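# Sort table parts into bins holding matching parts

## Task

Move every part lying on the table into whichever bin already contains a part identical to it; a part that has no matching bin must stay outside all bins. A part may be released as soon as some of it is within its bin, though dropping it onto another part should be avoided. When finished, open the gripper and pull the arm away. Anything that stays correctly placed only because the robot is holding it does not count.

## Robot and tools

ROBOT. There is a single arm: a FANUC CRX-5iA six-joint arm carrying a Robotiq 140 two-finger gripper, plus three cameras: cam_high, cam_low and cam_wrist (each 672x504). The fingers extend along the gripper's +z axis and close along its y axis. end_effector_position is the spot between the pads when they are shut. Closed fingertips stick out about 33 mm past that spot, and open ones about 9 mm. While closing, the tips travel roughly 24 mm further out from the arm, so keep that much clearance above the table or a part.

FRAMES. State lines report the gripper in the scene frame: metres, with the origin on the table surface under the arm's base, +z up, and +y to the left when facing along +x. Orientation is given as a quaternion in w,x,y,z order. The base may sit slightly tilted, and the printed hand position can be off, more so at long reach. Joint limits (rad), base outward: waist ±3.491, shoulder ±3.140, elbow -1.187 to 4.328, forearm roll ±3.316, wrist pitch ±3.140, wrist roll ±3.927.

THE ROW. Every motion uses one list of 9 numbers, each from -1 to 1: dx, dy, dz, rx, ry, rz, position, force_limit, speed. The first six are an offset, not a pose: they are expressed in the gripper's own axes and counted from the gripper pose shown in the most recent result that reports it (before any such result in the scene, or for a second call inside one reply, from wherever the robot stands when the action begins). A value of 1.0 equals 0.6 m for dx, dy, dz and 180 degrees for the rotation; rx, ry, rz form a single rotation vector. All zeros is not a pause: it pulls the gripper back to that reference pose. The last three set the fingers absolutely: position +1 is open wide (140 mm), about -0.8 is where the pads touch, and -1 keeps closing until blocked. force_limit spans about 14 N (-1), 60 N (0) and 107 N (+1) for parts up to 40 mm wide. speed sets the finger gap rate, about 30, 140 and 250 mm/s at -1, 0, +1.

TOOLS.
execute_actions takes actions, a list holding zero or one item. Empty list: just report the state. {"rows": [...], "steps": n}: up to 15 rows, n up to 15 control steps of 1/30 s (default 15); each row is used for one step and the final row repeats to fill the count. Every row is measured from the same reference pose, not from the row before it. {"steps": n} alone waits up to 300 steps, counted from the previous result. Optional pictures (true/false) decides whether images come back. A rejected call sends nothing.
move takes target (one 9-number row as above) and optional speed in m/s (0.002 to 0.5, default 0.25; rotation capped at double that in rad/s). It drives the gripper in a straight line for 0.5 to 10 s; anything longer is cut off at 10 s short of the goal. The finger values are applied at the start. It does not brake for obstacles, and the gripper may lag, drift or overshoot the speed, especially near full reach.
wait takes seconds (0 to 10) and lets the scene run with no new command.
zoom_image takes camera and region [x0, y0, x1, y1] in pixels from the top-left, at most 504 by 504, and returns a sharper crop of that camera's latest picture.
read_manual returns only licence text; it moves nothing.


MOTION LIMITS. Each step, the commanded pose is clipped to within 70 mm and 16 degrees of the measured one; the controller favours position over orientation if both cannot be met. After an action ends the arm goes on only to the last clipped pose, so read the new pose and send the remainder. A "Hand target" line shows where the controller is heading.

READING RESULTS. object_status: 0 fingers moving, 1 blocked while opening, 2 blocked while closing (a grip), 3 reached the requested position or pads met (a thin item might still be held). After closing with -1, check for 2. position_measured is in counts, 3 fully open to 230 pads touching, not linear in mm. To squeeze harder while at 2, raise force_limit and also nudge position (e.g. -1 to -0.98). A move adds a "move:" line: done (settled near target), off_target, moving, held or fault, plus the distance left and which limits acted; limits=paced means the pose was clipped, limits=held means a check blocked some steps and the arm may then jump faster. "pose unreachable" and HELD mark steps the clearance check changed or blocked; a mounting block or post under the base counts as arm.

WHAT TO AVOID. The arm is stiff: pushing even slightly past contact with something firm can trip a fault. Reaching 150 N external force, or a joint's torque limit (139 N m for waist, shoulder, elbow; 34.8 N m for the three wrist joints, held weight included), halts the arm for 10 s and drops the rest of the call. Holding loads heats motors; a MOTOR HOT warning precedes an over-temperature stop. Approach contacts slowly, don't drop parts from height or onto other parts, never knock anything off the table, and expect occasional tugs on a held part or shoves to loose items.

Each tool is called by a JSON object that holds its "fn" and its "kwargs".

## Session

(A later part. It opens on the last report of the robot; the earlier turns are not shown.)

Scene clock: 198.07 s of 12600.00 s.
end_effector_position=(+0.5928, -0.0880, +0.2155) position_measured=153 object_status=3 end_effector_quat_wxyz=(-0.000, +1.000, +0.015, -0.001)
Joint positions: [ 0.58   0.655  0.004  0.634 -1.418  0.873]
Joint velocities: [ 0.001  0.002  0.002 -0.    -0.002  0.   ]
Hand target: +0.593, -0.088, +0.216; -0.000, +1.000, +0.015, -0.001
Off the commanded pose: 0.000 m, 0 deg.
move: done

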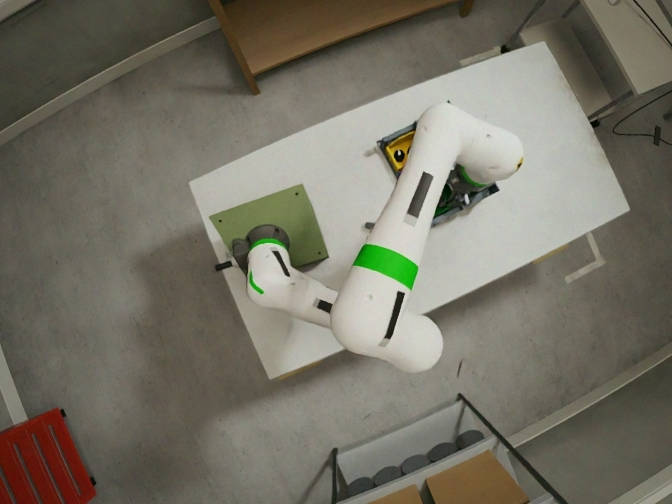

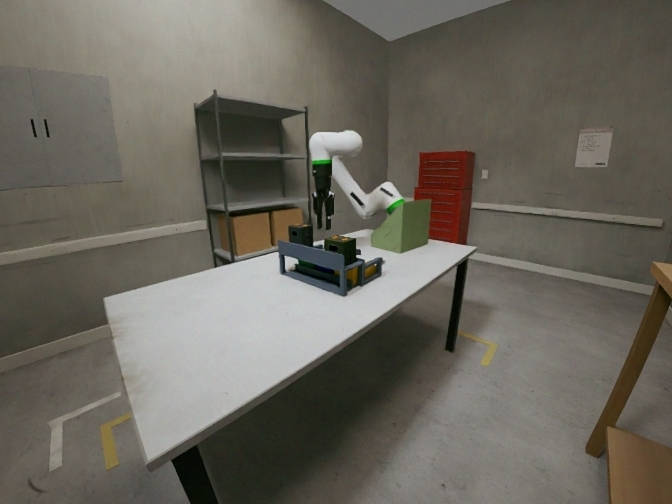

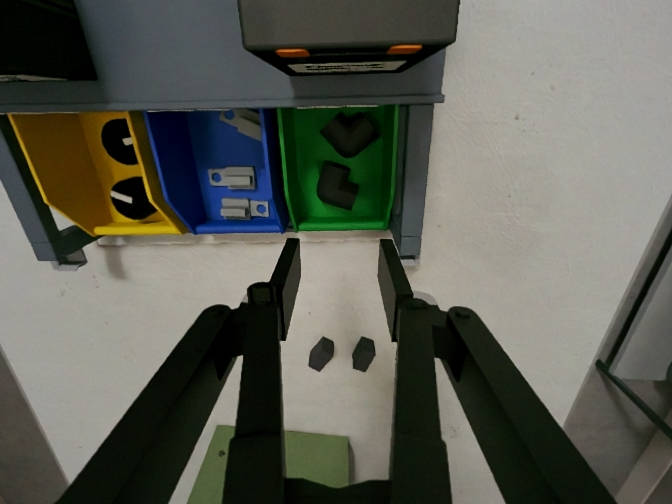

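{"fn": "move", "kwargs": {"target": [-0.25,0,-0.03,0,0,0,-0.19,0,0]}}

{"fn": "finished_scene", "kwargs": {"scene": 1}}

Scene clock: 204.10 s of 12600.00 s.
end_effector_position=(+0.4429, -0.0921, +0.2335) position_measured=153 object_status=3 end_effector_quat_wxyz=(-0.000, +1.000, +0.015, -0.001)
Joint positions: [ 0.745  0.335 -0.397  0.551 -1.422  0.721]
Joint velocities: [ 0.001 -0.001 -0.001 -0.001 -0.    -0.002]
Hand target: +0.443, -0.092, +0.234; -0.000, +1.000, +0.015, -0.001
Off the commanded pose: 0.000 m, 0 deg.
After step 90, 1.93 s passed at rest.
move: done

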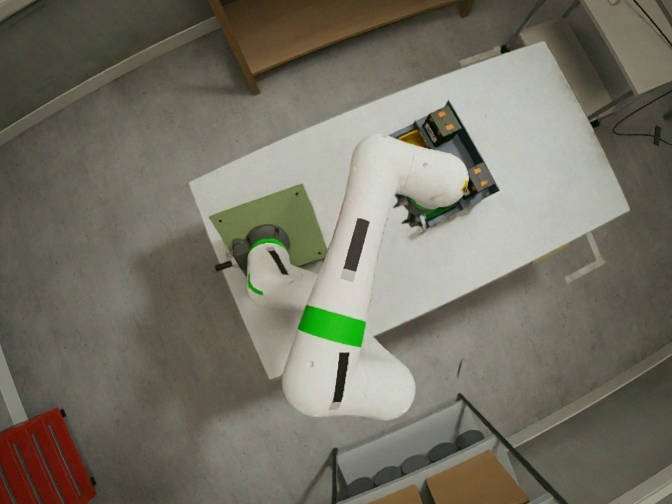

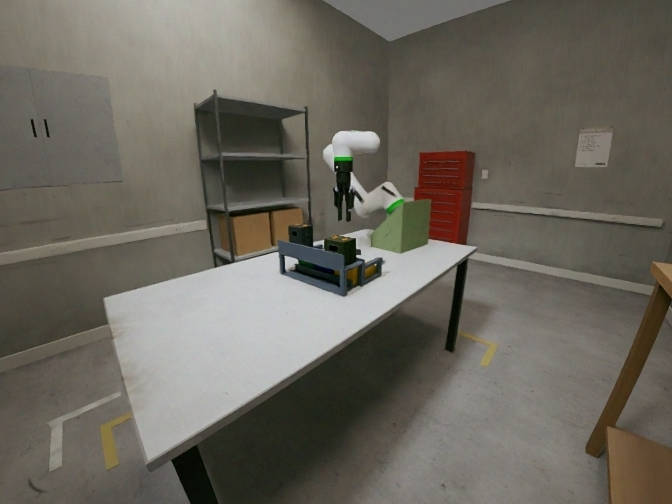

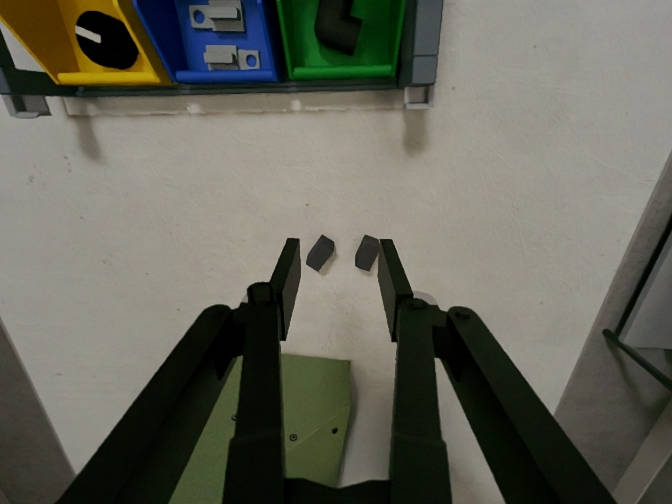

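The scene is finished: the task was done.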